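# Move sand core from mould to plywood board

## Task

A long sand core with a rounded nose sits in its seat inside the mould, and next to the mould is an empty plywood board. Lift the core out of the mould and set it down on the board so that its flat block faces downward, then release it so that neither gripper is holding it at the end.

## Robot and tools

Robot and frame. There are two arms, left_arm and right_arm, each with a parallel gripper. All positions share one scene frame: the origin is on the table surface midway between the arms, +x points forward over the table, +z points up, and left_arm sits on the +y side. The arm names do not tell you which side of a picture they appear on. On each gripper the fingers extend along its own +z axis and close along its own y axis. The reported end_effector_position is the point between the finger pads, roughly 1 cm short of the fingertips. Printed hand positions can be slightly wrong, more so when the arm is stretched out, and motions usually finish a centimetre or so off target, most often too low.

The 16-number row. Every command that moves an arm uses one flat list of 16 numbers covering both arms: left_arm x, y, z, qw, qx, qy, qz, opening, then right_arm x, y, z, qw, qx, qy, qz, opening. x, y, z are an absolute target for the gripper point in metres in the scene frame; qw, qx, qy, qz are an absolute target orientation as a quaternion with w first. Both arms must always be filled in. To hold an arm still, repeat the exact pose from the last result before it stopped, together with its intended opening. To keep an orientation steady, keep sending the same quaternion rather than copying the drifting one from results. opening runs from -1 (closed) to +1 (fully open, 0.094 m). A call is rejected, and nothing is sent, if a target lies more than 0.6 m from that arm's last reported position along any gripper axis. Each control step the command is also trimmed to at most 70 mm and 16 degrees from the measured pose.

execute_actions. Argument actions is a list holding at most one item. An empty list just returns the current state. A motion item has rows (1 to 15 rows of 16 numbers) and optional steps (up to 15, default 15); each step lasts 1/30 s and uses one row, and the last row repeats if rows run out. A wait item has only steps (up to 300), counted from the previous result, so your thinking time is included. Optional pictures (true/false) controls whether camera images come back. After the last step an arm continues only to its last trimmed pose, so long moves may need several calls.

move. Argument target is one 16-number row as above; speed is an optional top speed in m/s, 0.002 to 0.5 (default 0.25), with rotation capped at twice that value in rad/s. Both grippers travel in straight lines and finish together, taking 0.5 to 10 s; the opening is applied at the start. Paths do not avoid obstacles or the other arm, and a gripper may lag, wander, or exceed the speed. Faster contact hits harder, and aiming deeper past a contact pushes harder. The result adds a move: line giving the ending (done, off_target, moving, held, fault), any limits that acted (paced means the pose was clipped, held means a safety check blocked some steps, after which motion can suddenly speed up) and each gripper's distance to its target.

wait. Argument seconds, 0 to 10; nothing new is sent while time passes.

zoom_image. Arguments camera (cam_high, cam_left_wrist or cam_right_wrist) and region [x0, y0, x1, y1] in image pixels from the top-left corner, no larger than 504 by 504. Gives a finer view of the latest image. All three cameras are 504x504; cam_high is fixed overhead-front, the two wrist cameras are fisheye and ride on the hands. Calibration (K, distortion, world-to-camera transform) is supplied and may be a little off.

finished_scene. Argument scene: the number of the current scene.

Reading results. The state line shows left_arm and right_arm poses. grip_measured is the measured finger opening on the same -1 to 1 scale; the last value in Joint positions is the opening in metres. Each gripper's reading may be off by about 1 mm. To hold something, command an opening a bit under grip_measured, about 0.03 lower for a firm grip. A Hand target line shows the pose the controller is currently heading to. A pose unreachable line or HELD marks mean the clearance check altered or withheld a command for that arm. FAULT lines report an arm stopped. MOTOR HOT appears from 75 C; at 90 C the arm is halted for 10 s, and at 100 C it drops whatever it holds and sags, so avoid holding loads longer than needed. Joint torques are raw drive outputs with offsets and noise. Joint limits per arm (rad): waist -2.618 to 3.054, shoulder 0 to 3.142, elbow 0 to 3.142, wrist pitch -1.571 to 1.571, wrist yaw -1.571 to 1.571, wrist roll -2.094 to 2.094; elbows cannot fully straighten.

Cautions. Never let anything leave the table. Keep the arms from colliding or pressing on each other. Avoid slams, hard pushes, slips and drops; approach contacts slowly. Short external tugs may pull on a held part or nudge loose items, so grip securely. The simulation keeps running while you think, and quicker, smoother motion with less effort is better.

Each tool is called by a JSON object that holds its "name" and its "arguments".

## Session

{"name": "execute_actions", "arguments": {"actions": []}}

Scene clock: 0.00 s of 4400.00 s.
left_arm: end_effector_position=(+0.1568, +0.4986, +0.1437) grip_measured=+1.000 end_effector_quat_wxyz=(+0.252, -0.631, +0.728, -0.093) | right_arm: end_effector_position=(+0.1332, -0.1090, +0.2544) grip_measured=+1.000 end_effector_quat_wxyz=(-0.201, +0.911, +0.001, +0.359)
Joint positions: left_arm=[ 1.24   1.004  0.848 -1.08   0.436 -0.187  0.094] | right_arm=[ 1.63   0.965  1.115 -1.158  0.674 -1.853  0.094]
Joint velocities: left_arm=[-0.012  0.012 -0.002  0.007 -0.022  0.081  0.   ] | right_arm=[ 0.002  0.012  0.007  0.022 -0.066  0.007  0.   ]
Joint torques (N m, as the arm reports them, + toward a larger angle): no reading
Hand target (left_arm): +0.158, +0.499, +0.147; +0.258, -0.627, +0.729, -0.092
Hand target (right_arm): +0.133, -0.112, +0.256; -0.200, +0.911, +0.000, +0.360
camera_calibration (this result's frames):
cam_left_wrist: T_world_to_cam=[[0.871169, -0.123185, 0.475279, -0.146044], [-0.380302, -0.781555, 0.494512, 0.389457], [0.31054, -0.611553, -0.727714, 0.452084], [0, 0, 0, 1]] pos_world=[0.13495, 0.562865, 0.205808]
cam_right_wrist: T_world_to_cam=[[-0.451002, 0.886328, 0.104972, 0.121255], [0.00809431, -0.113546, 0.9935, -0.264622], [0.892486, 0.44892, 0.0440353, 0.0344394], [0, 0, 0, 1]] pos_world=[0.0260917, -0.152979, 0.248657]

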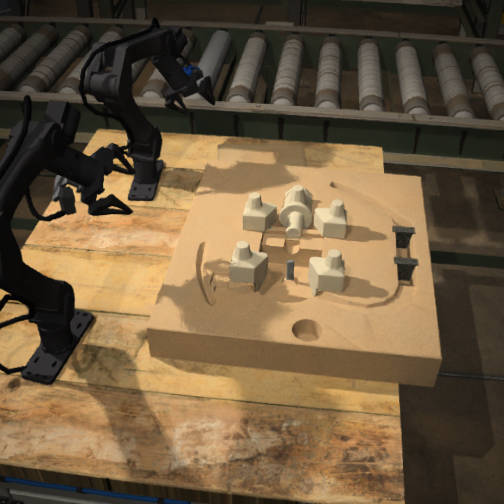

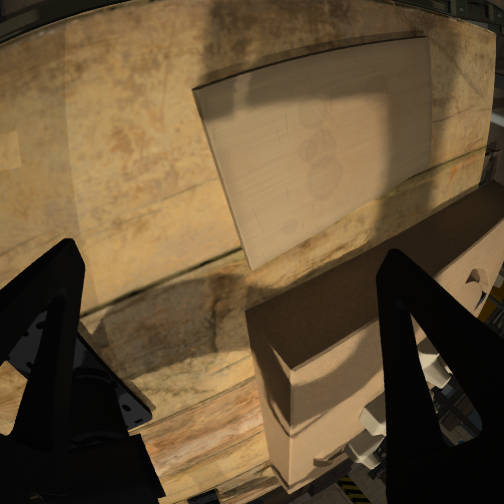

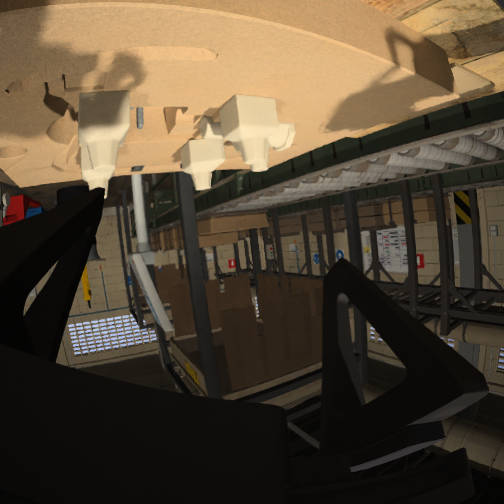

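{"name": "move", "arguments": {"target": [0.33,0.42,0.27,0.072,0.028,0.99,0.115,1,0.1332,-0.109,0.2544,-0.201,0.911,0.001,0.359,1]}}

{"name": "move", "arguments": {"target": [0.457,0.095,0.225,0.14,0.72,0.679,0.035,0.3,0.1332,-0.109,0.2544,-0.201,0.911,0.001,0.359,1]}}

Scene clock: 7.67 s of 4400.00 s.
left_arm: end_effector_position=(+0.3255, +0.4226, +0.2671) grip_measured=+1.000 end_effector_quat_wxyz=(+0.106, +0.024, +0.986, +0.123) | right_arm: end_effector_position=(+0.1332, -0.1087, +0.2546) grip_measured=+1.000 end_effector_quat_wxyz=(-0.202, +0.911, +0.001, +0.359)
Joint positions: left_arm=[ 0.159  1.577  1.837 -1.558 -0.182  0.309  0.094] | right_arm=[ 1.63   0.965  1.115 -1.156  0.674 -1.853  0.094]
Joint velocities: left_arm=[-0.007 -0.012  0.012 -0.051 -0.125  0.007  0.   ] | right_arm=[-0.002  0.012 -0.002  0.037  0.066  0.051  0.   ]
Joint torques (N m, as the arm reports them, + toward a larger angle): left_arm=[-0.75 -6.2   8.55  0.54 -0.18  0.07] | right_arm=[-0.07 -0.86  6.75  1.25  0.27  0.  ]
Hand target (left_arm): +0.327, +0.421, +0.271; +0.106, +0.032, +0.986, +0.127
Hand target (right_arm): +0.133, -0.109, +0.254; -0.201, +0.911, +0.001, +0.359
Off the commanded pose (left_arm): 0.006 m, 4 deg.
Off the commanded pose (right_arm): 0.000 m, 0 deg.
joint sent to its limit (left arm) — the command would take joint 4 (wrist pitch) past its lower limit, so that joint was sent only as far as its limit.
After step 90, 1.00 s passed at rest.
move: off_target (left_arm)
camera_calibration (this result's frames):
cam_left_wrist: T_world_to_cam=[[0.0423831, -0.973015, -0.226817, 0.455411], [-0.807538, -0.167037, 0.565669, 0.193551], [-0.588291, 0.159188, -0.792826, 0.427233], [0, 0, 0, 1]] pos_world=[0.388336, 0.407441, 0.33253]
cam_right_wrist: T_world_to_cam=[[-0.451015, 0.886168, 0.106266, 0.120663], [0.0079758, -0.115057, 0.993327, -0.264866], [0.892481, 0.448853, 0.0448246, 0.0340843], [0, 0, 0, 1]] pos_world=[0.0261136, -0.152701, 0.248748]

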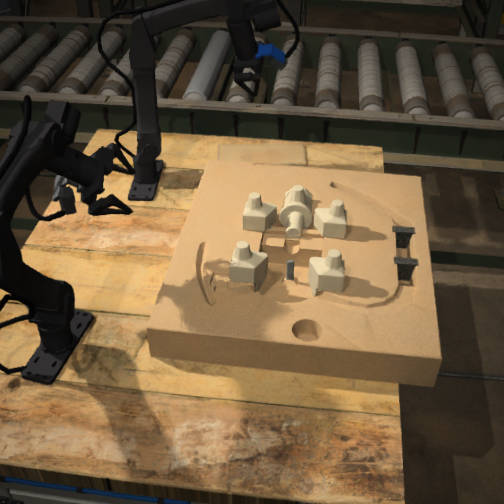

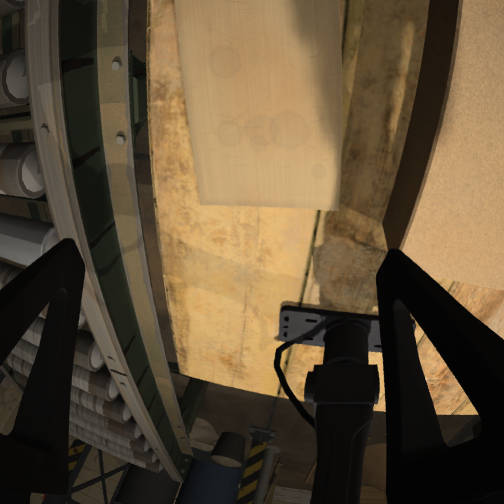

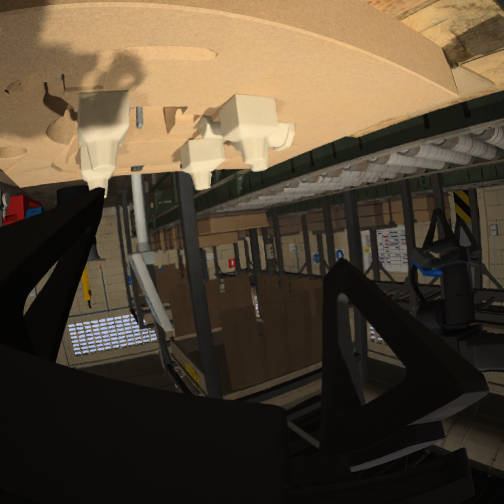

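Scene clock: 11.33 s of 4400.00 s.
left_arm: end_effector_position=(+0.4588, +0.1004, +0.2208) grip_measured=+0.302 end_effector_quat_wxyz=(+0.153, +0.713, +0.683, +0.050) | right_arm: end_effector_position=(+0.1332, -0.1085, +0.2548) grip_measured=+1.000 end_effector_quat_wxyz=(-0.203, +0.911, +0.000, +0.360)
Joint positions: left_arm=[-0.549  2.242  2.547 -1.553  0.005  1.139  0.061] | right_arm=[ 1.63   0.965  1.115 -1.155  0.674 -1.853  0.094]
Joint velocities: left_arm=[-0.037  0.007 -0.002 -0.066 -0.066  0.007 -0.   ] | right_arm=[ 0.012 -0.017 -0.017 -0.007  0.007 -0.022  0.   ]
Joint torques (N m, as the arm reports them, + toward a larger angle): left_arm=[ -0.58 -13.77   8.55   0.59   0.11   0.08] | right_arm=[-0.05 -0.87  6.78  1.22  0.26  0.  ]
Hand target (left_arm): +0.454, +0.096, +0.226; +0.157, +0.718, +0.676, +0.045
Hand target (right_arm): +0.133, -0.109, +0.254; -0.201, +0.911, +0.001, +0.359
Off the commanded pose (left_arm): 0.007 m, 2 deg.
Off the commanded pose (right_arm): 0.001 m, 0 deg.
joint sent to its limit (left arm) — the command would take joint 4 (wrist pitch) past its lower limit, so that joint was sent only as far as its limit.
move: done
camera_calibration (this result's frames):
cam_left_wrist: T_world_to_cam=[[-0.961818, -0.0447268, -0.270011, 0.502811], [-0.20655, 0.765889, 0.608893, -0.105362], [0.179565, 0.641415, -0.745884, 0.109144], [0, 0, 0, 1]] pos_world=[0.442252, 0.0331783, 0.281328]
cam_right_wrist: T_world_to_cam=[[-0.451028, 0.886005, 0.10756, 0.12007], [0.00785732, -0.116568, 0.993152, -0.265108], [0.892475, 0.448784, 0.0456138, 0.0337291], [0, 0, 0, 1]] pos_world=[0.0261354, -0.152423, 0.248839]

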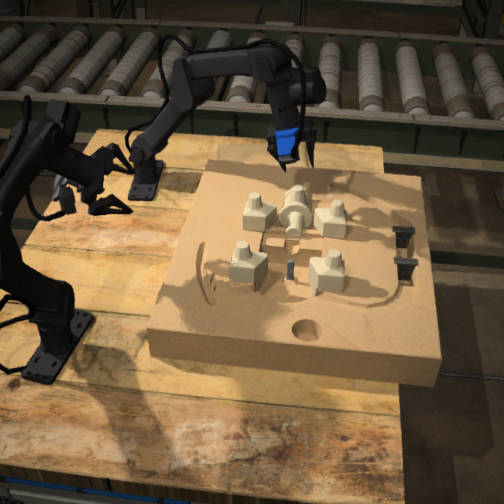

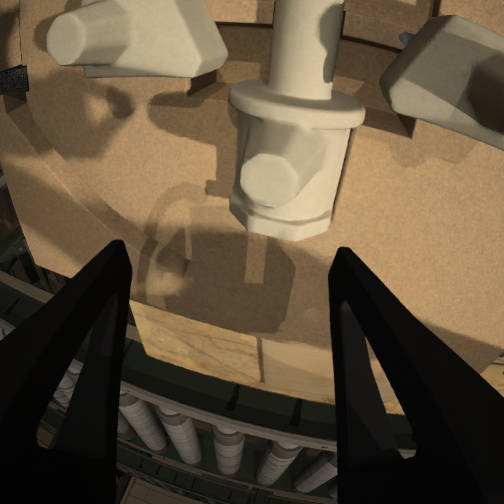

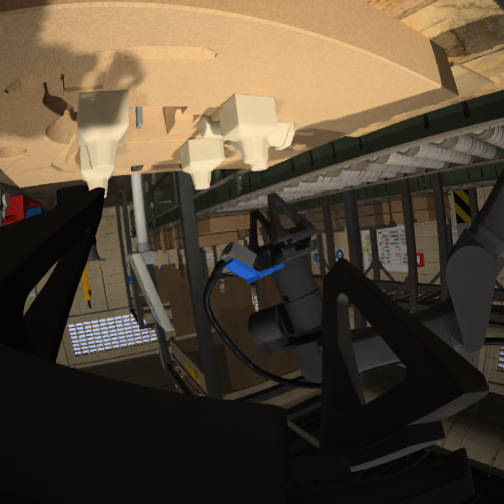

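{"name": "move", "arguments": {"target": [0.458,0.098,0.154,0.14,0.72,0.679,0.035,0.3,0.1332,-0.109,0.2544,-0.201,0.911,0.001,0.359,1], "speed": 0.06}}

{"name": "move", "arguments": {"target": [0.458,0.098,0.154,0.14,0.72,0.679,0.035,-0.37,0.1332,-0.109,0.2544,-0.201,0.911,0.001,0.359,1], "speed": 0.04}}

Scene clock: 18.77 s of 4400.00 s.
left_arm: end_effector_position=(+0.4586, +0.0983, +0.1456) grip_measured=+0.302 end_effector_quat_wxyz=(+0.128, +0.720, +0.681, +0.036) | right_arm: end_effector_position=(+0.1333, -0.1083, +0.2549) grip_measured=+1.000 end_effector_quat_wxyz=(-0.203, +0.911, +0.000, +0.360)
Joint positions: left_arm=[-0.549  2.158  2.105 -1.252  0.016  1.15   0.061] | right_arm=[ 1.63   0.965  1.115 -1.154  0.674 -1.853  0.094]
Joint velocities: left_arm=[-0.002  0.002 -0.002  0.022 -0.051 -0.037 -0.   ] | right_arm=[ 0.002 -0.002  0.007  0.007 -0.007 -0.051  0.   ]
Joint torques (N m, as the arm reports them, + toward a larger angle): left_arm=[  0.33 -16.32   5.49   0.71   0.13   0.07] | right_arm=[ 0.   -0.84  6.78  1.22  0.27  0.  ]
Hand target (left_arm): +0.457, +0.098, +0.154; +0.140, +0.720, +0.679, +0.035
Hand target (right_arm): +0.133, -0.109, +0.254; -0.201, +0.911, +0.001, +0.359
Off the commanded pose (left_arm): 0.008 m, 1 deg.
Off the commanded pose (right_arm): 0.001 m, 0 deg.
After step 90, 2.80 s passed at rest.
move: done
camera_calibration (this result's frames):
cam_left_wrist: T_world_to_cam=[[-0.975656, -0.0265378, -0.217696, 0.479135], [-0.161967, 0.756452, 0.633678, -0.0810834], [0.14786, 0.653511, -0.742335, 0.0673265], [0, 0, 0, 1]] pos_world=[0.444383, 0.0300523, 0.205665]
cam_right_wrist: T_world_to_cam=[[-0.451037, 0.885882, 0.108531, 0.119625], [0.00776847, -0.117701, 0.993019, -0.26529], [0.892471, 0.448732, 0.0462057, 0.0334625], [0, 0, 0, 1]] pos_world=[0.0261518, -0.152214, 0.248908]

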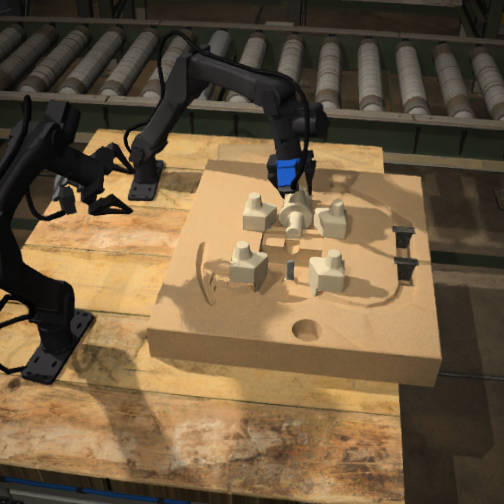

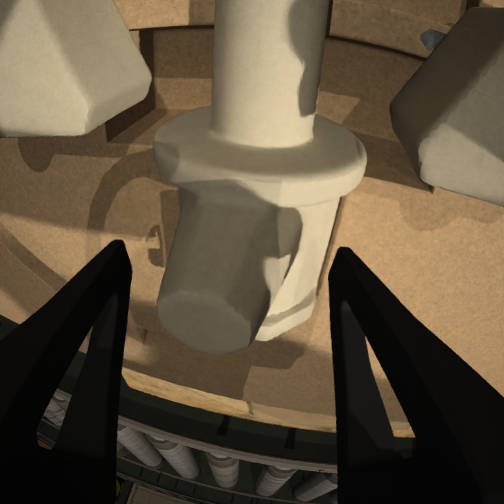

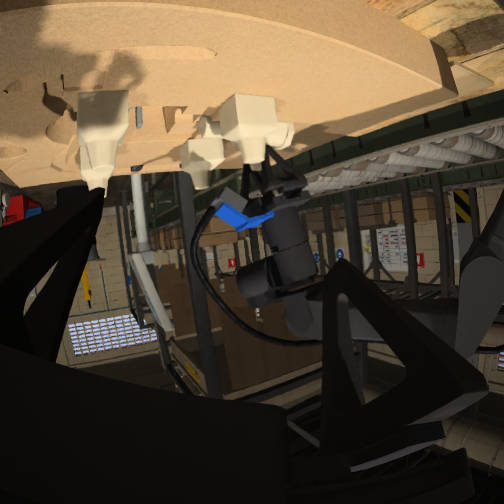

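Scene clock: 19.47 s of 4400.00 s.
left_arm: end_effector_position=(+0.4576, +0.0983, +0.1464) grip_measured=-0.305 end_effector_quat_wxyz=(+0.127, +0.720, +0.681, +0.035) | right_arm: end_effector_position=(+0.1333, -0.1082, +0.2549) grip_measured=+1.000 end_effector_quat_wxyz=(-0.203, +0.911, +0.000, +0.360)
Joint positions: left_arm=[-0.549  2.156  2.105 -1.256  0.019  1.15   0.033] | right_arm=[ 1.63   0.965  1.115 -1.153  0.674 -1.853  0.094]
Joint velocities: left_arm=[-0.002 -0.007 -0.002  0.007 -0.037 -0.051 -0.   ] | right_arm=[-0.002 -0.002 -0.012  0.007 -0.007  0.022  0.   ]
Joint torques (N m, as the arm reports them, + toward a larger angle): left_arm=[  0.31 -15.77   6.11   0.73   0.09   0.07] | right_arm=[-0.02 -0.8   6.79  1.21  0.28  0.  ]
Hand target (left_arm): +0.458, +0.098, +0.154; +0.140, +0.720, +0.679, +0.035
Hand target (right_arm): +0.133, -0.109, +0.254; -0.201, +0.911, +0.001, +0.359
Off the commanded pose (left_arm): 0.008 m, 1 deg.
Off the commanded pose (right_arm): 0.001 m, 0 deg.
move: done
camera_calibration (this result's frames):
cam_left_wrist: T_world_to_cam=[[-0.976149, -0.0262389, -0.215509, 0.478209], [-0.160048, 0.757687, 0.632689, -0.0826161], [0.146687, 0.652091, -0.743815, 0.0690006], [0, 0, 0, 1]] pos_world=[0.44346, 0.0301501, 0.206652]
cam_right_wrist: T_world_to_cam=[[-0.451041, 0.88584, 0.108854, 0.119476], [0.00773886, -0.118079, 0.992974, -0.26535], [0.89247, 0.448714, 0.0464029, 0.0333736], [0, 0, 0, 1]] pos_world=[0.0261572, -0.152144, 0.248931]

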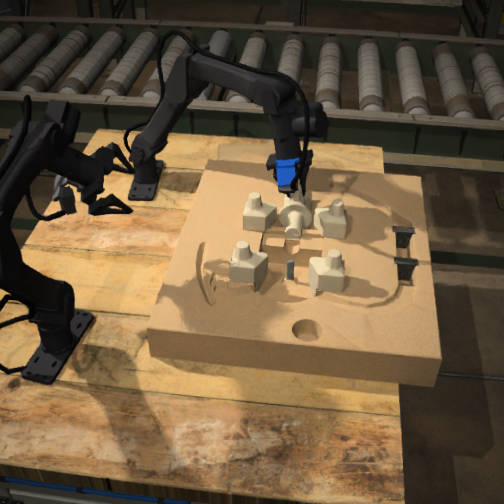

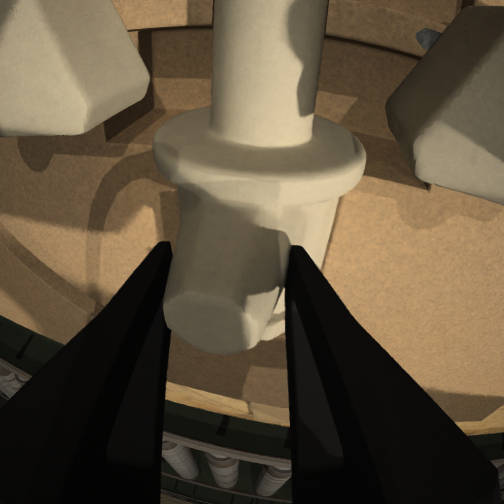

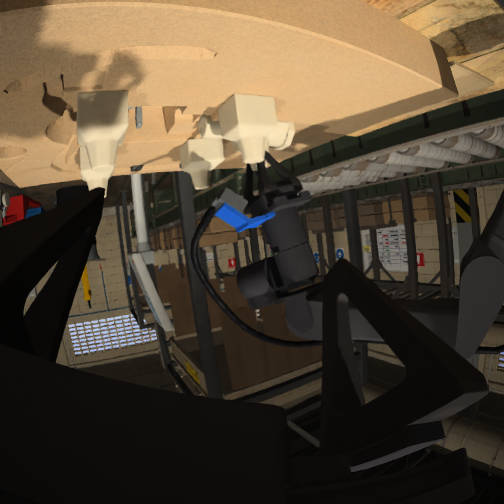

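{"name": "move", "arguments": {"target": [0.458,0.098,0.27,0.135,0.72,0.68,0.035,-0.35,0.1332,-0.109,0.2544,-0.201,0.911,0.001,0.359,1], "speed": 0.02}}

Scene clock: 27.60 s of 4400.00 s.
left_arm: end_effector_position=(+0.4609, +0.0967, +0.2289) grip_measured=-0.325 end_effector_quat_wxyz=(+0.166, +0.715, +0.677, +0.049) | right_arm: end_effector_position=(+0.1333, -0.1079, +0.2551) grip_measured=+1.000 end_effector_quat_wxyz=(-0.204, +0.911, -0.000, +0.360)
Joint positions: left_arm=[-0.549  2.259  2.607 -1.571  0.018  1.15   0.032] | right_arm=[ 1.63   0.965  1.115 -1.152  0.674 -1.853  0.094]
Joint velocities: left_arm=[-0.002 -0.027 -0.017  0.022  0.095  0.051  0.001] | right_arm=[ 0.007 -0.027  0.007  0.007  0.007 -0.007  0.   ]
Joint torques (N m, as the arm reports them, + toward a larger angle): left_arm=[  0.19 -18.88  10.27   0.75   0.07   0.02] | right_arm=[-0.03 -0.87  6.82  1.19  0.26  0.  ]
Hand target (left_arm): +0.457, +0.099, +0.268; +0.213, +0.708, +0.670, +0.063
Hand target (right_arm): +0.133, -0.109, +0.254; -0.201, +0.911, +0.001, +0.359
Off the commanded pose (left_arm): 0.041 m, 4 deg.
Off the commanded pose (right_arm): 0.001 m, 0 deg.
joint sent to its limit (left arm) — the command would take joint 4 (wrist pitch) past its lower limit, so that joint was sent only as far as its limit.
move: off_target (left_arm)
camera_calibration (this result's frames):
cam_left_wrist: T_world_to_cam=[[-0.957482, -0.0361896, -0.286213, 0.507704], [-0.205964, 0.780434, 0.59034, -0.104503], [0.202006, 0.62419, -0.754706, 0.110608], [0, 0, 0, 1]] pos_world=[0.44225, 0.0308909, 0.290479]
cam_right_wrist: T_world_to_cam=[[-0.451054, 0.885674, 0.110148, 0.118883], [0.00762041, -0.119589, 0.992794, -0.26559], [0.892464, 0.448643, 0.0471919, 0.0330179], [0, 0, 0, 1]] pos_world=[0.026179, -0.151866, 0.249024]

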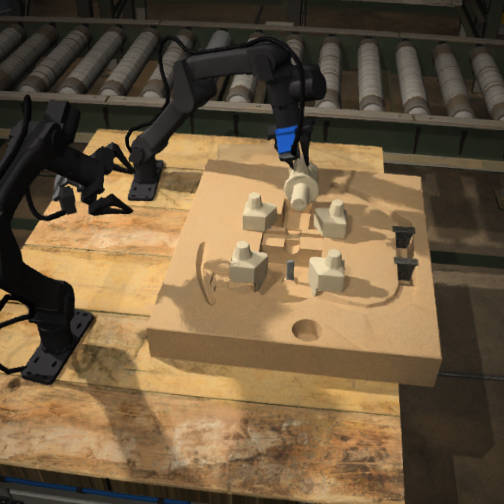

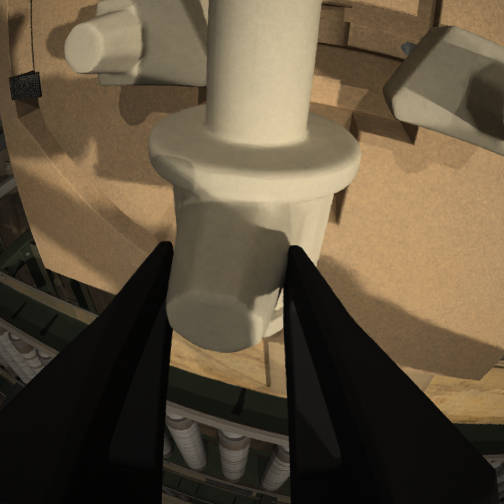

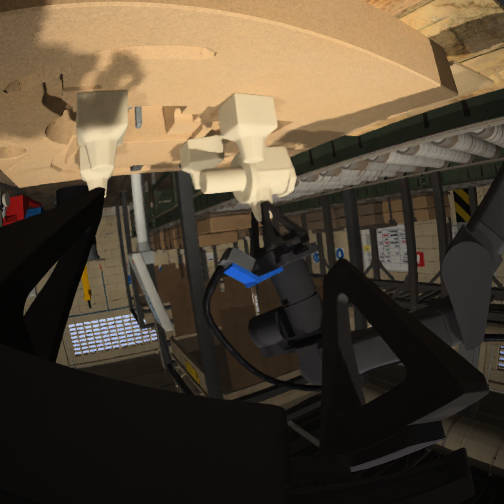

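{"name": "move", "arguments": {"target": [0.41,0.33,0.27,0.11,0.405,0.904,0.078,-0.35,0.1332,-0.109,0.2544,-0.201,0.911,0.001,0.359,1], "speed": 0.07}}

{"name": "move", "arguments": {"target": [0.36,0.47,0.24,0.1,0.028,0.985,0.14,-0.35,0.1332,-0.109,0.2544,-0.201,0.911,0.001,0.359,1], "speed": 0.07}}

{"name": "move", "arguments": {"target": [0.365,0.47,0.155,0.1,0.028,0.985,0.14,-0.35,0.1332,-0.109,0.2544,-0.201,0.911,0.001,0.359,1], "speed": 0.04}}

{"name": "zoom_image", "arguments": {"camera": "cam_high", "region": [190, 80, 330, 190]}}

Scene clock: 42.00 s of 4400.00 s.
left_arm: end_effector_position=(+0.4189, +0.3244, +0.2496) grip_measured=-0.325 end_effector_quat_wxyz=(+0.108, +0.414, +0.901, +0.071) | right_arm: end_effector_position=(+0.1333, -0.1077, +0.2552) grip_measured=+1.000 end_effector_quat_wxyz=(-0.204, +0.910, -0.000, +0.360)
Joint positions: left_arm=[-0.082  1.884  2.141 -1.571 -0.041  0.861  0.032] | right_arm=[ 1.63   0.965  1.115 -1.151  0.674 -1.853  0.094]
Joint velocities: left_arm=[-0.002 -0.002 -0.012  0.022  0.037  0.066 -0.   ] | right_arm=[ 0.002 -0.012 -0.002  0.037  0.022 -0.007  0.   ]
Joint torques (N m, as the arm reports them, + toward a larger angle): left_arm=[  0.75 -14.66   6.41   0.61  -0.07  -0.04] | right_arm=[-0.04 -0.91  6.77  1.17  0.26  0.  ]
Hand target (left_arm): +0.412, +0.329, +0.268; +0.129, +0.404, +0.902, +0.084
Hand target (right_arm): +0.133, -0.109, +0.254; -0.201, +0.911, +0.001, +0.359
Off the commanded pose (left_arm): 0.023 m, 1 deg.
Off the commanded pose (right_arm): 0.002 m, 0 deg.
joint sent to its limit (left arm) — the command would take joint 4 (wrist pitch) past its lower limit, so that joint was sent only as far as its limit.
After step 90, 5.43 s passed at rest.
move: off_target (left_arm)
camera_calibration (this result's frames):
cam_left_wrist: T_world_to_cam=[[-0.68867, -0.696569, -0.201312, 0.562053], [-0.637002, 0.448607, 0.626882, -0.0239661], [-0.346356, 0.55995, -0.752657, 0.242578], [0, 0, 0, 1]] pos_world=[0.455821, 0.266428, 0.31075]
cam_right_wrist: T_world_to_cam=[[-0.451063, 0.885548, 0.111118, 0.118437], [0.0075316, -0.120722, 0.992658, -0.26577], [0.89246, 0.448589, 0.0477836, 0.032751], [0, 0, 0, 1]] pos_world=[0.0261954, -0.151658, 0.249093]

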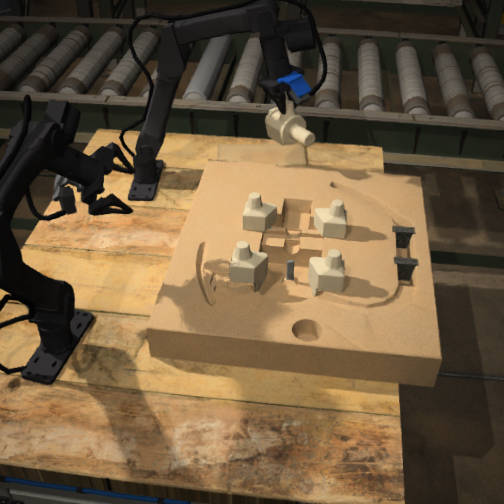

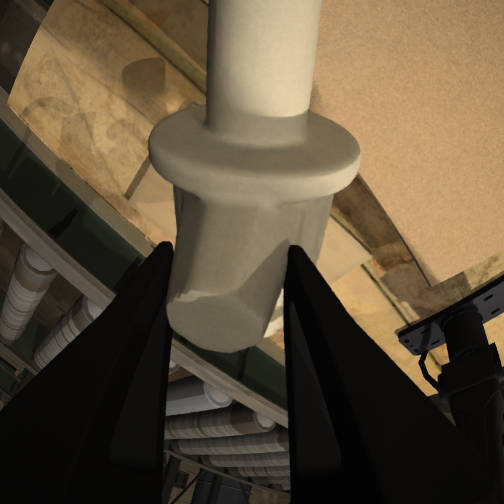

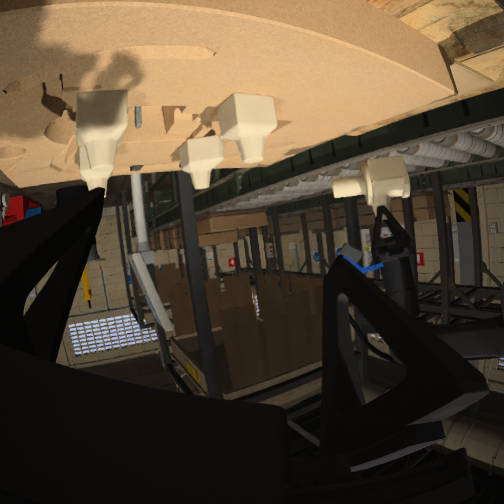

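Scene clock: 48.07 s of 4400.00 s.
left_arm: end_effector_position=(+0.3595, +0.4596, +0.2194) grip_measured=-0.325 end_effector_quat_wxyz=(+0.061, +0.042, +0.991, +0.110) | right_arm: end_effector_position=(+0.1333, -0.1075, +0.2554) grip_measured=+1.000 end_effector_quat_wxyz=(-0.205, +0.910, -0.001, +0.360)
Joint positions: left_arm=[ 0.25   1.757  1.852 -1.47  -0.16   0.427  0.032] | right_arm=[ 1.63   0.965  1.115 -1.149  0.674 -1.853  0.094]
Joint velocities: left_arm=[ 0.012  0.002 -0.002  0.066  0.051 -0.037 -0.001] | right_arm=[-0.012  0.007 -0.017  0.095 -0.022  0.037  0.   ]
Joint torques (N m, as the arm reports them, + toward a larger angle): left_arm=[  0.8  -13.56   6.79   0.84  -0.34  -0.03] | right_arm=[-0.11 -0.88  6.79  1.19  0.27 -0.01]
Hand target (left_arm): +0.361, +0.469, +0.240; +0.098, +0.027, +0.985, +0.138
Hand target (right_arm): +0.133, -0.109, +0.254; -0.201, +0.911, +0.001, +0.359
Off the commanded pose (left_arm): 0.023 m, 6 deg.
Off the commanded pose (right_arm): 0.002 m, 1 deg.
move: off_target (left_arm)
camera_calibration (this result's frames):
cam_left_wrist: T_world_to_cam=[[-0.00506077, -0.978263, -0.207306, 0.494322], [-0.754214, -0.132388, 0.643144, 0.202103], [-0.656609, 0.159608, -0.73715, 0.415766], [0, 0, 0, 1]] pos_world=[0.427926, 0.443973, 0.278977]
cam_right_wrist: T_world_to_cam=[[-0.451077, 0.885378, 0.112411, 0.117843], [0.00741319, -0.122232, 0.992474, -0.266009], [0.892454, 0.448515, 0.0485724, 0.0323949], [0, 0, 0, 1]] pos_world=[0.0262172, -0.15138, 0.249187]

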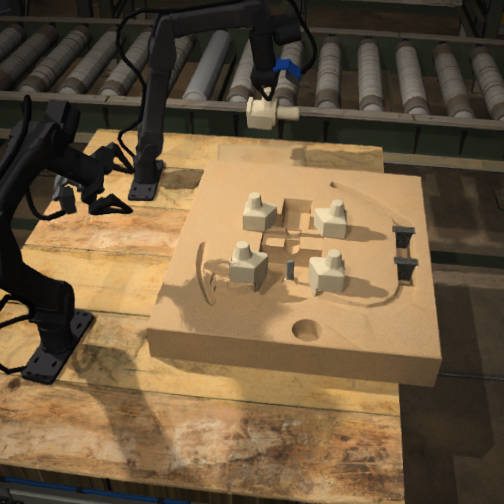

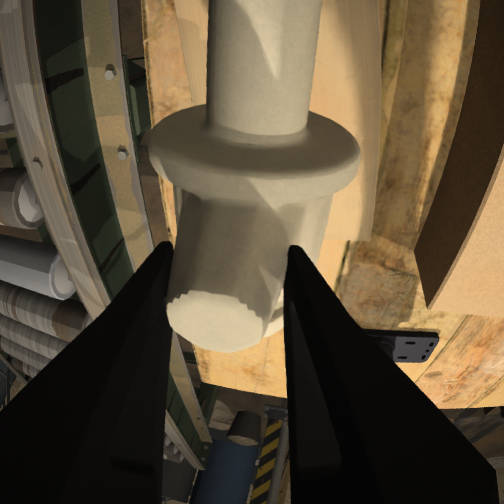

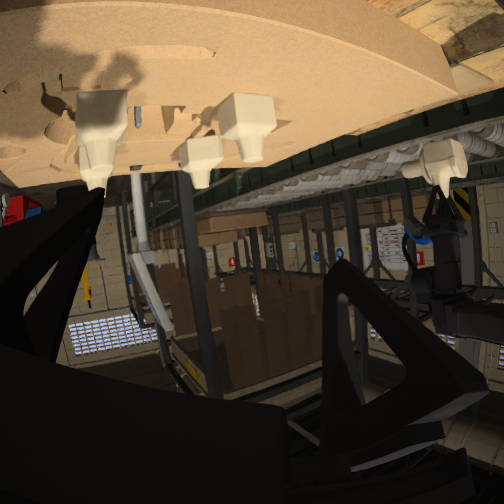

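Scene clock: 50.23 s of 4400.00 s.
left_arm: end_effector_position=(+0.3581, +0.4595, +0.1333) grip_measured=-0.325 end_effector_quat_wxyz=(+0.061, +0.040, +0.991, +0.110) | right_arm: end_effector_position=(+0.1333, -0.1073, +0.2555) grip_measured=+1.000 end_effector_quat_wxyz=(-0.206, +0.910, -0.001, +0.360)
Joint positions: left_arm=[ 0.25   1.699  1.436 -1.113 -0.162  0.422  0.032] | right_arm=[ 1.63   0.965  1.115 -1.148  0.674 -1.853  0.094]
Joint velocities: left_arm=[-0.007 -0.017 -0.002  0.095 -0.037  0.037  0.   ] | right_arm=[0.007 0.007 0.002 0.066 0.022 0.022 0.   ]
Joint torques (N m, as the arm reports them, + toward a larger angle): left_arm=[  0.55 -13.52   7.33   0.84  -0.37  -0.03] | right_arm=[-0.03 -0.91  6.8   1.15  0.26  0.01]
Hand target (left_arm): +0.364, +0.469, +0.155; +0.099, +0.027, +0.985, +0.140
Hand target (right_arm): +0.133, -0.109, +0.254; -0.201, +0.911, +0.001, +0.359
Off the commanded pose (left_arm): 0.025 m, 6 deg.
Off the commanded pose (right_arm): 0.002 m, 1 deg.
move: off_target (left_arm)
camera_calibration (this result's frames):
cam_left_wrist: T_world_to_cam=[[-0.000360165, -0.978057, -0.208339, 0.474699], [-0.753577, -0.136688, 0.642991, 0.2582], [-0.657359, 0.157231, -0.736992, 0.352702], [0, 0, 0, 1]] pos_world=[0.426597, 0.444119, 0.192817]
cam_right_wrist: T_world_to_cam=[[-0.451084, 0.885292, 0.113058, 0.117546], [0.007354, -0.122987, 0.992381, -0.266128], [0.892451, 0.448478, 0.0489668, 0.0322168], [0, 0, 0, 1]] pos_world=[0.0262281, -0.151241, 0.249233]

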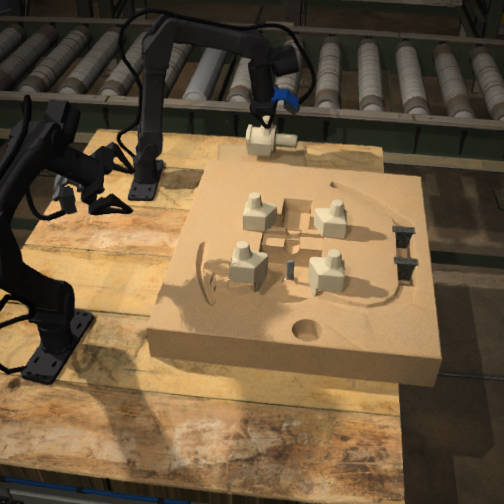

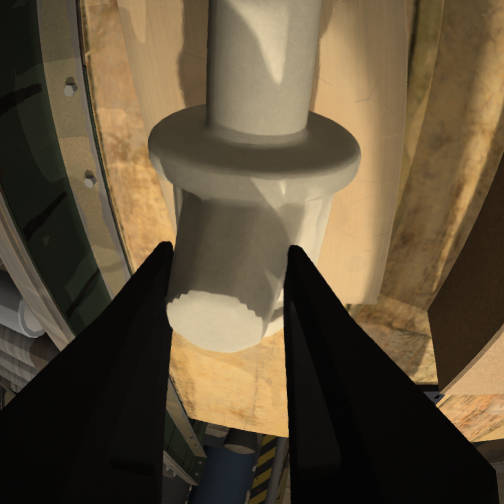

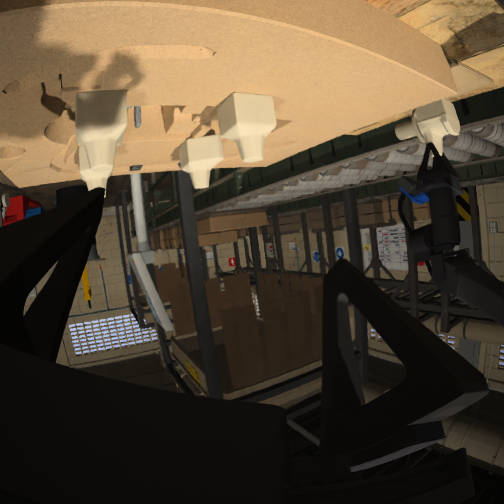

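Region (190, 80, 330, 190) of cam_high's 504x504 image, scaled by 3.600, with more detail than that image has; it fills the top 396 rows of this view, and the rest is white.

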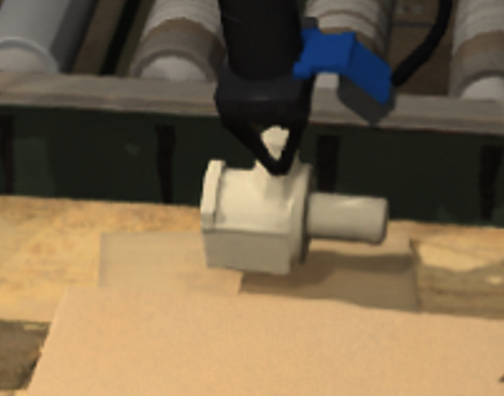

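{"name": "move", "arguments": {"target": [0.365,0.452,0.133,0.1,0.028,0.985,0.14,-0.35,0.1332,-0.109,0.2544,-0.201,0.911,0.001,0.359,1], "speed": 0.01}}

{"name": "zoom_image", "arguments": {"camera": "cam_high", "region": [190, 80, 330, 190]}}

Scene clock: 59.30 s of 4400.00 s.
left_arm: end_effector_position=(+0.3546, +0.4478, +0.1130) grip_measured=-0.325 end_effector_quat_wxyz=(+0.060, +0.031, +0.991, +0.112) | right_arm: end_effector_position=(+0.1333, -0.1071, +0.2556) grip_measured=+1.000 end_effector_quat_wxyz=(-0.206, +0.910, -0.001, +0.360)
Joint positions: left_arm=[ 0.215  1.68   1.334 -1.037 -0.174  0.37   0.032] | right_arm=[ 1.63   0.965  1.115 -1.147  0.674 -1.853  0.094]
Joint velocities: left_arm=[-0.012  0.002  0.002  0.007  0.007 -0.022 -0.002] | right_arm=[-0.017 -0.007 -0.007  0.007 -0.007 -0.022  0.   ]
Joint torques (N m, as the arm reports them, + toward a larger angle): left_arm=[ -0.87 -13.06   7.27   0.83  -0.39  -0.04] | right_arm=[-0.05 -0.91  6.8   1.15  0.27  0.  ]
Hand target (left_arm): +0.364, +0.452, +0.133; +0.099, +0.027, +0.985, +0.139
Hand target (right_arm): +0.133, -0.109, +0.254; -0.201, +0.911, +0.001, +0.359
Off the commanded pose (left_arm): 0.023 m, 6 deg.
Off the commanded pose (right_arm): 0.002 m, 1 deg.
After step 90, 0.77 s passed at rest.
move: off_target (left_arm)
camera_calibration (this result's frames):
cam_left_wrist: T_world_to_cam=[[0.0176154, -0.977421, -0.210566, 0.452645], [-0.751745, -0.151799, 0.641744, 0.273269], [-0.659218, 0.146987, -0.737446, 0.342541], [0, 0, 0, 1]] pos_world=[0.423264, 0.433558, 0.172547]
cam_right_wrist: T_world_to_cam=[[-0.451094, 0.885162, 0.114027, 0.1171], [0.00726522, -0.124119, 0.992241, -0.266306], [0.892447, 0.448422, 0.0495583, 0.0319496], [0, 0, 0, 1]] pos_world=[0.0262444, -0.151033, 0.249304]

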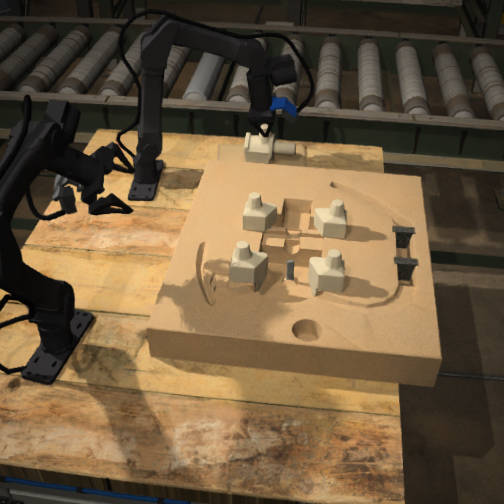

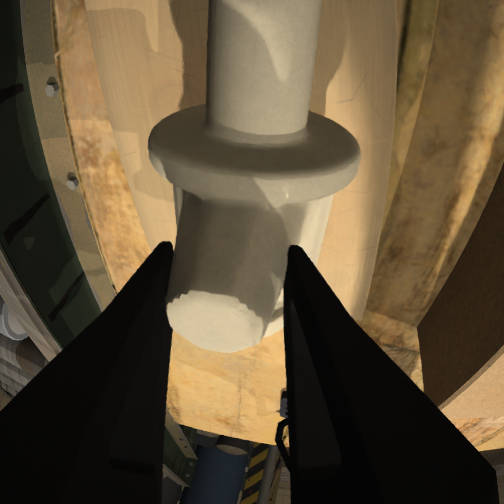

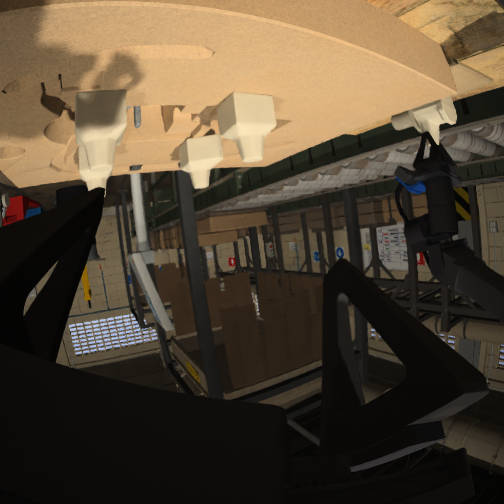

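Region (190, 80, 330, 190) of cam_high's 504x504 image, scaled by 3.600, with more detail than that image has; it fills the top 396 rows of this view, and the rest is white.

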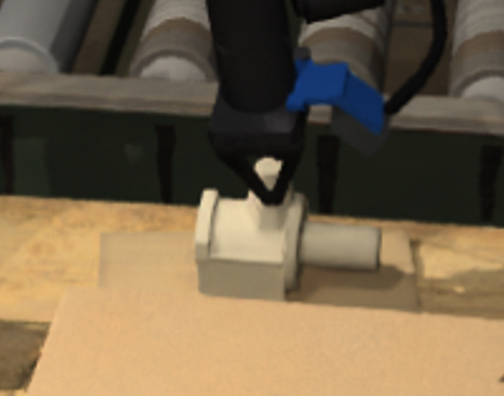

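{"name": "move", "arguments": {"target": [0.365,0.452,0.12,0.1,0.028,0.985,0.14,-0.35,0.1332,-0.109,0.2544,-0.201,0.911,0.001,0.359,1], "speed": 0.006}}

Scene clock: 69.97 s of 4400.00 s.
left_arm: end_effector_position=(+0.3530, +0.4462, +0.1089) grip_measured=-0.325 end_effector_quat_wxyz=(+0.066, +0.031, +0.991, +0.110) | right_arm: end_effector_position=(+0.1334, -0.1069, +0.2557) grip_measured=+1.000 end_effector_quat_wxyz=(-0.207, +0.910, -0.001, +0.360)
Joint positions: left_arm=[ 0.215  1.666  1.301 -1.009 -0.167  0.369  0.032] | right_arm=[ 1.63   0.965  1.115 -1.146  0.674 -1.853  0.094]
Joint velocities: left_arm=[ 0.002 -0.017 -0.012 -0.051 -0.037 -0.051  0.   ] | right_arm=[ 0.017 -0.022 -0.012  0.007 -0.007  0.037  0.   ]
Joint torques (N m, as the arm reports them, + toward a larger angle): left_arm=[ -0.94 -11.22   6.2    1.    -0.45  -0.04] | right_arm=[-0.02 -0.87  6.79  1.14  0.26  0.02]
Hand target (left_arm): +0.364, +0.452, +0.120; +0.099, +0.027, +0.985, +0.139
Hand target (right_arm): +0.133, -0.109, +0.254; -0.201, +0.911, +0.001, +0.359
Off the commanded pose (left_arm): 0.017 m, 5 deg.
Off the commanded pose (right_arm): 0.002 m, 1 deg.
move: off_target (left_arm)
camera_calibration (this result's frames):
cam_left_wrist: T_world_to_cam=[[0.0189927, -0.978172, -0.206925, 0.449642], [-0.758689, -0.148893, 0.634209, 0.276408], [-0.651176, 0.144947, -0.744957, 0.337628], [0, 0, 0, 1]] pos_world=[0.421023, 0.432045, 0.16926]
cam_right_wrist: T_world_to_cam=[[-0.451104, 0.885032, 0.114997, 0.116654], [0.00717645, -0.125251, 0.992099, -0.266483], [0.892443, 0.448365, 0.0501497, 0.0316822], [0, 0, 0, 1]] pos_world=[0.0262607, -0.150825, 0.249374]

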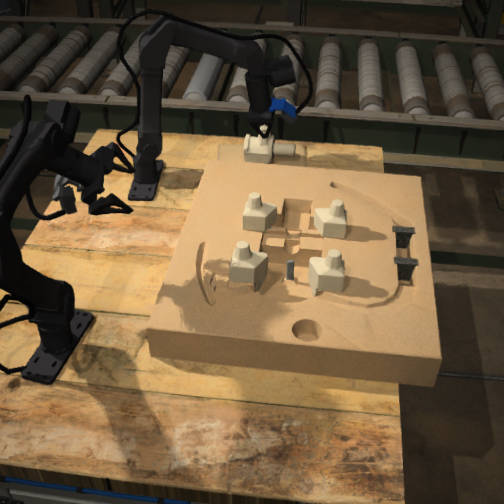

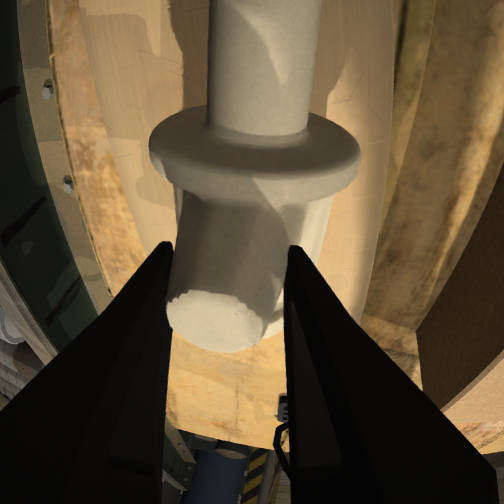

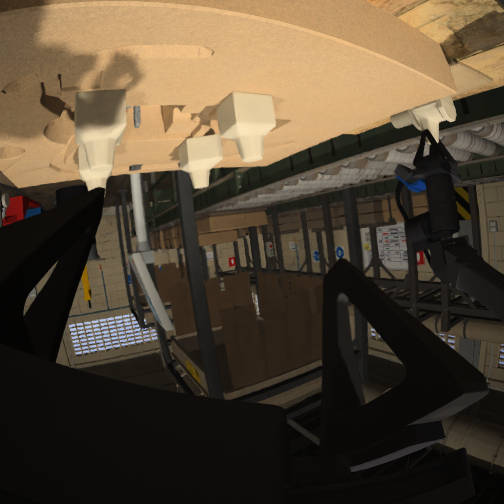

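Contact. Release.

{"name": "move", "arguments": {"target": [0.355,0.446,0.116,0.066,0.031,0.991,0.11,0.5,0.1332,-0.109,0.2544,-0.201,0.911,0.001,0.359,1], "speed": 0.01}}

{"name": "move", "arguments": {"target": [0.345,0.446,0.23,0.066,0.031,0.991,0.11,0.5,0.1332,-0.109,0.2544,-0.201,0.911,0.001,0.359,1], "speed": 0.08}}

Scene clock: 76.73 s of 4400.00 s.
left_arm: end_effector_position=(+0.3502, +0.4452, +0.1083) grip_measured=+0.498 end_effector_quat_wxyz=(+0.060, +0.031, +0.992, +0.108) | right_arm: end_effector_position=(+0.1334, -0.1069, +0.2558) grip_measured=+1.000 end_effector_quat_wxyz=(-0.207, +0.910, -0.001, +0.360)
Joint positions: left_arm=[ 0.215  1.666  1.301 -1.021 -0.166  0.369  0.07 ] | right_arm=[ 1.63   0.965  1.115 -1.146  0.674 -1.853  0.094]
Joint velocities: left_arm=[-0.017 -0.027  0.002 -0.022 -0.051 -0.037  0.001] | right_arm=[ 0.012 -0.002  0.007 -0.007  0.007 -0.022  0.   ]
Joint torques (N m, as the arm reports them, + toward a larger angle): left_arm=[-0.11 -8.5   9.81  0.41 -0.11  0.01] | right_arm=[-0.04 -0.93  6.74  1.16  0.25  0.01]
Hand target (left_arm): +0.355, +0.446, +0.116; +0.066, +0.031, +0.991, +0.110
Hand target (right_arm): +0.133, -0.109, +0.254; -0.201, +0.911, +0.001, +0.359
Off the commanded pose (left_arm): 0.009 m, 1 deg.
Off the commanded pose (right_arm): 0.003 m, 1 deg.
After step 90, 2.80 s passed at rest.
move: done
camera_calibration (this result's frames):
cam_left_wrist: T_world_to_cam=[[0.0164981, -0.97904, -0.203001, 0.449456], [-0.751377, -0.146089, 0.643499, 0.269709], [-0.659667, 0.141914, -0.738038, 0.339092], [0, 0, 0, 1]] pos_world=[0.418926, 0.431315, 0.167945]
cam_right_wrist: T_world_to_cam=[[-0.451107, 0.884988, 0.11532, 0.116505], [0.00714687, -0.125628, 0.992052, -0.266542], [0.892441, 0.448346, 0.0503468, 0.0315931], [0, 0, 0, 1]] pos_world=[0.0262662, -0.150755, 0.249398]

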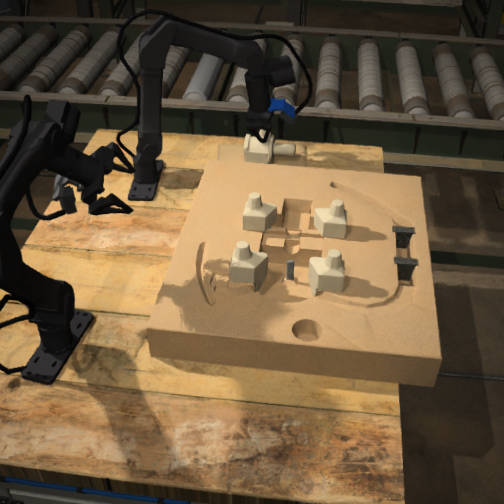

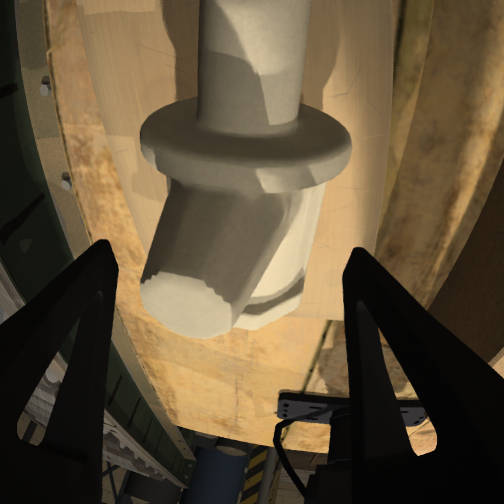

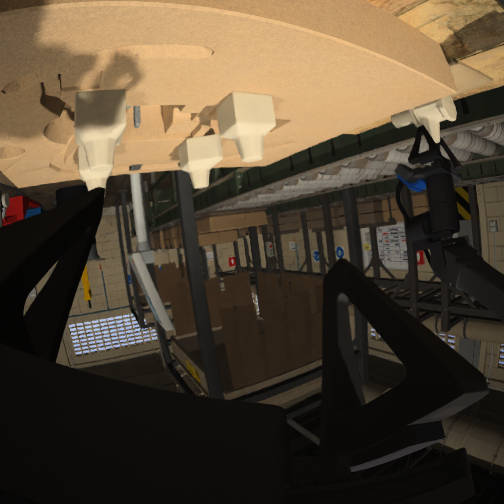

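Scene clock: 78.80 s of 4400.00 s.
left_arm: end_effector_position=(+0.3460, +0.4439, +0.2260) grip_measured=+0.498 end_effector_quat_wxyz=(+0.066, +0.032, +0.991, +0.110) | right_arm: end_effector_position=(+0.1334, -0.1068, +0.2558) grip_measured=+1.000 end_effector_quat_wxyz=(-0.207, +0.910, -0.001, +0.360)
Joint positions: left_arm=[ 0.215  1.688  1.798 -1.483 -0.166  0.372  0.07 ] | right_arm=[ 1.63   0.965  1.115 -1.145  0.674 -1.853  0.094]
Joint velocities: left_arm=[-0.007 -0.012  0.002 -0.125  0.051  0.022 -0.   ] | right_arm=[ 0.012  0.002 -0.002  0.022 -0.007  0.081  0.   ]
Joint torques (N m, as the arm reports them, + toward a larger angle): left_arm=[ 0.62 -8.04  8.88  0.43 -0.09  0.08] | right_arm=[-0.04 -0.89  6.78  1.13  0.25  0.  ]
Hand target (left_arm): +0.346, +0.446, +0.230; +0.067, +0.031, +0.991, +0.110
Hand target (right_arm): +0.133, -0.109, +0.254; -0.201, +0.911, +0.001, +0.359
Off the commanded pose (left_arm): 0.005 m, 0 deg.
Off the commanded pose (right_arm): 0.003 m, 1 deg.
move: done
camera_calibration (this result's frames):
cam_left_wrist: T_world_to_cam=[[0.0167753, -0.978252, -0.206738, 0.472591], [-0.759327, -0.146984, 0.633891, 0.195936], [-0.650493, 0.146348, -0.745279, 0.419876], [0, 0, 0, 1]] pos_world=[0.413978, 0.429665, 0.286425]
cam_right_wrist: T_world_to_cam=[[-0.451111, 0.884944, 0.115643, 0.116356], [0.00711728, -0.126005, 0.992004, -0.266601], [0.89244, 0.448327, 0.050544, 0.0315039], [0, 0, 0, 1]] pos_world=[0.0262716, -0.150686, 0.249421]

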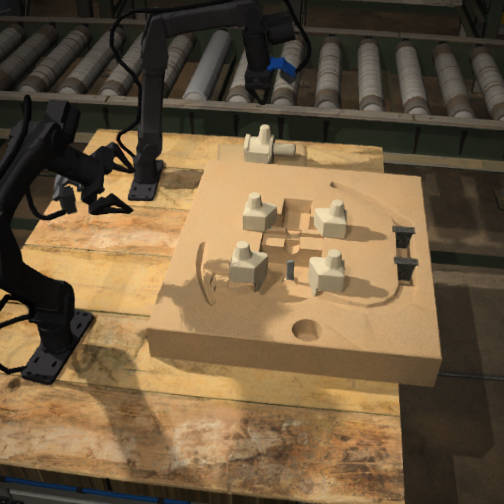

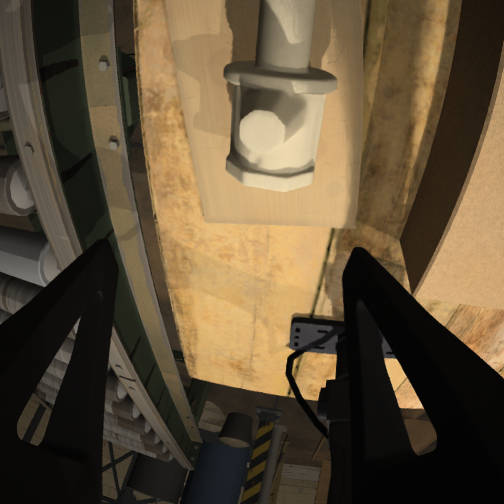

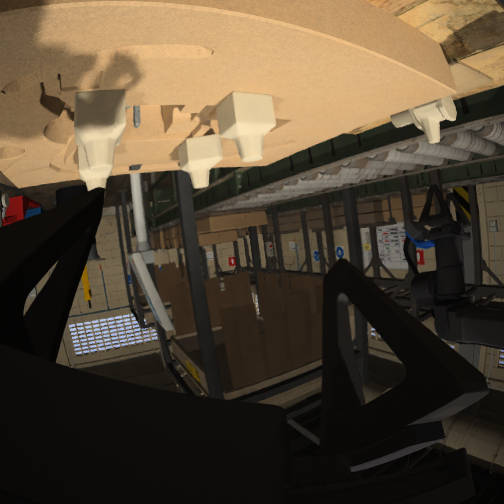

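{"name": "finished_scene", "arguments": {"scene": 2}}

The scene is finished: the task was done.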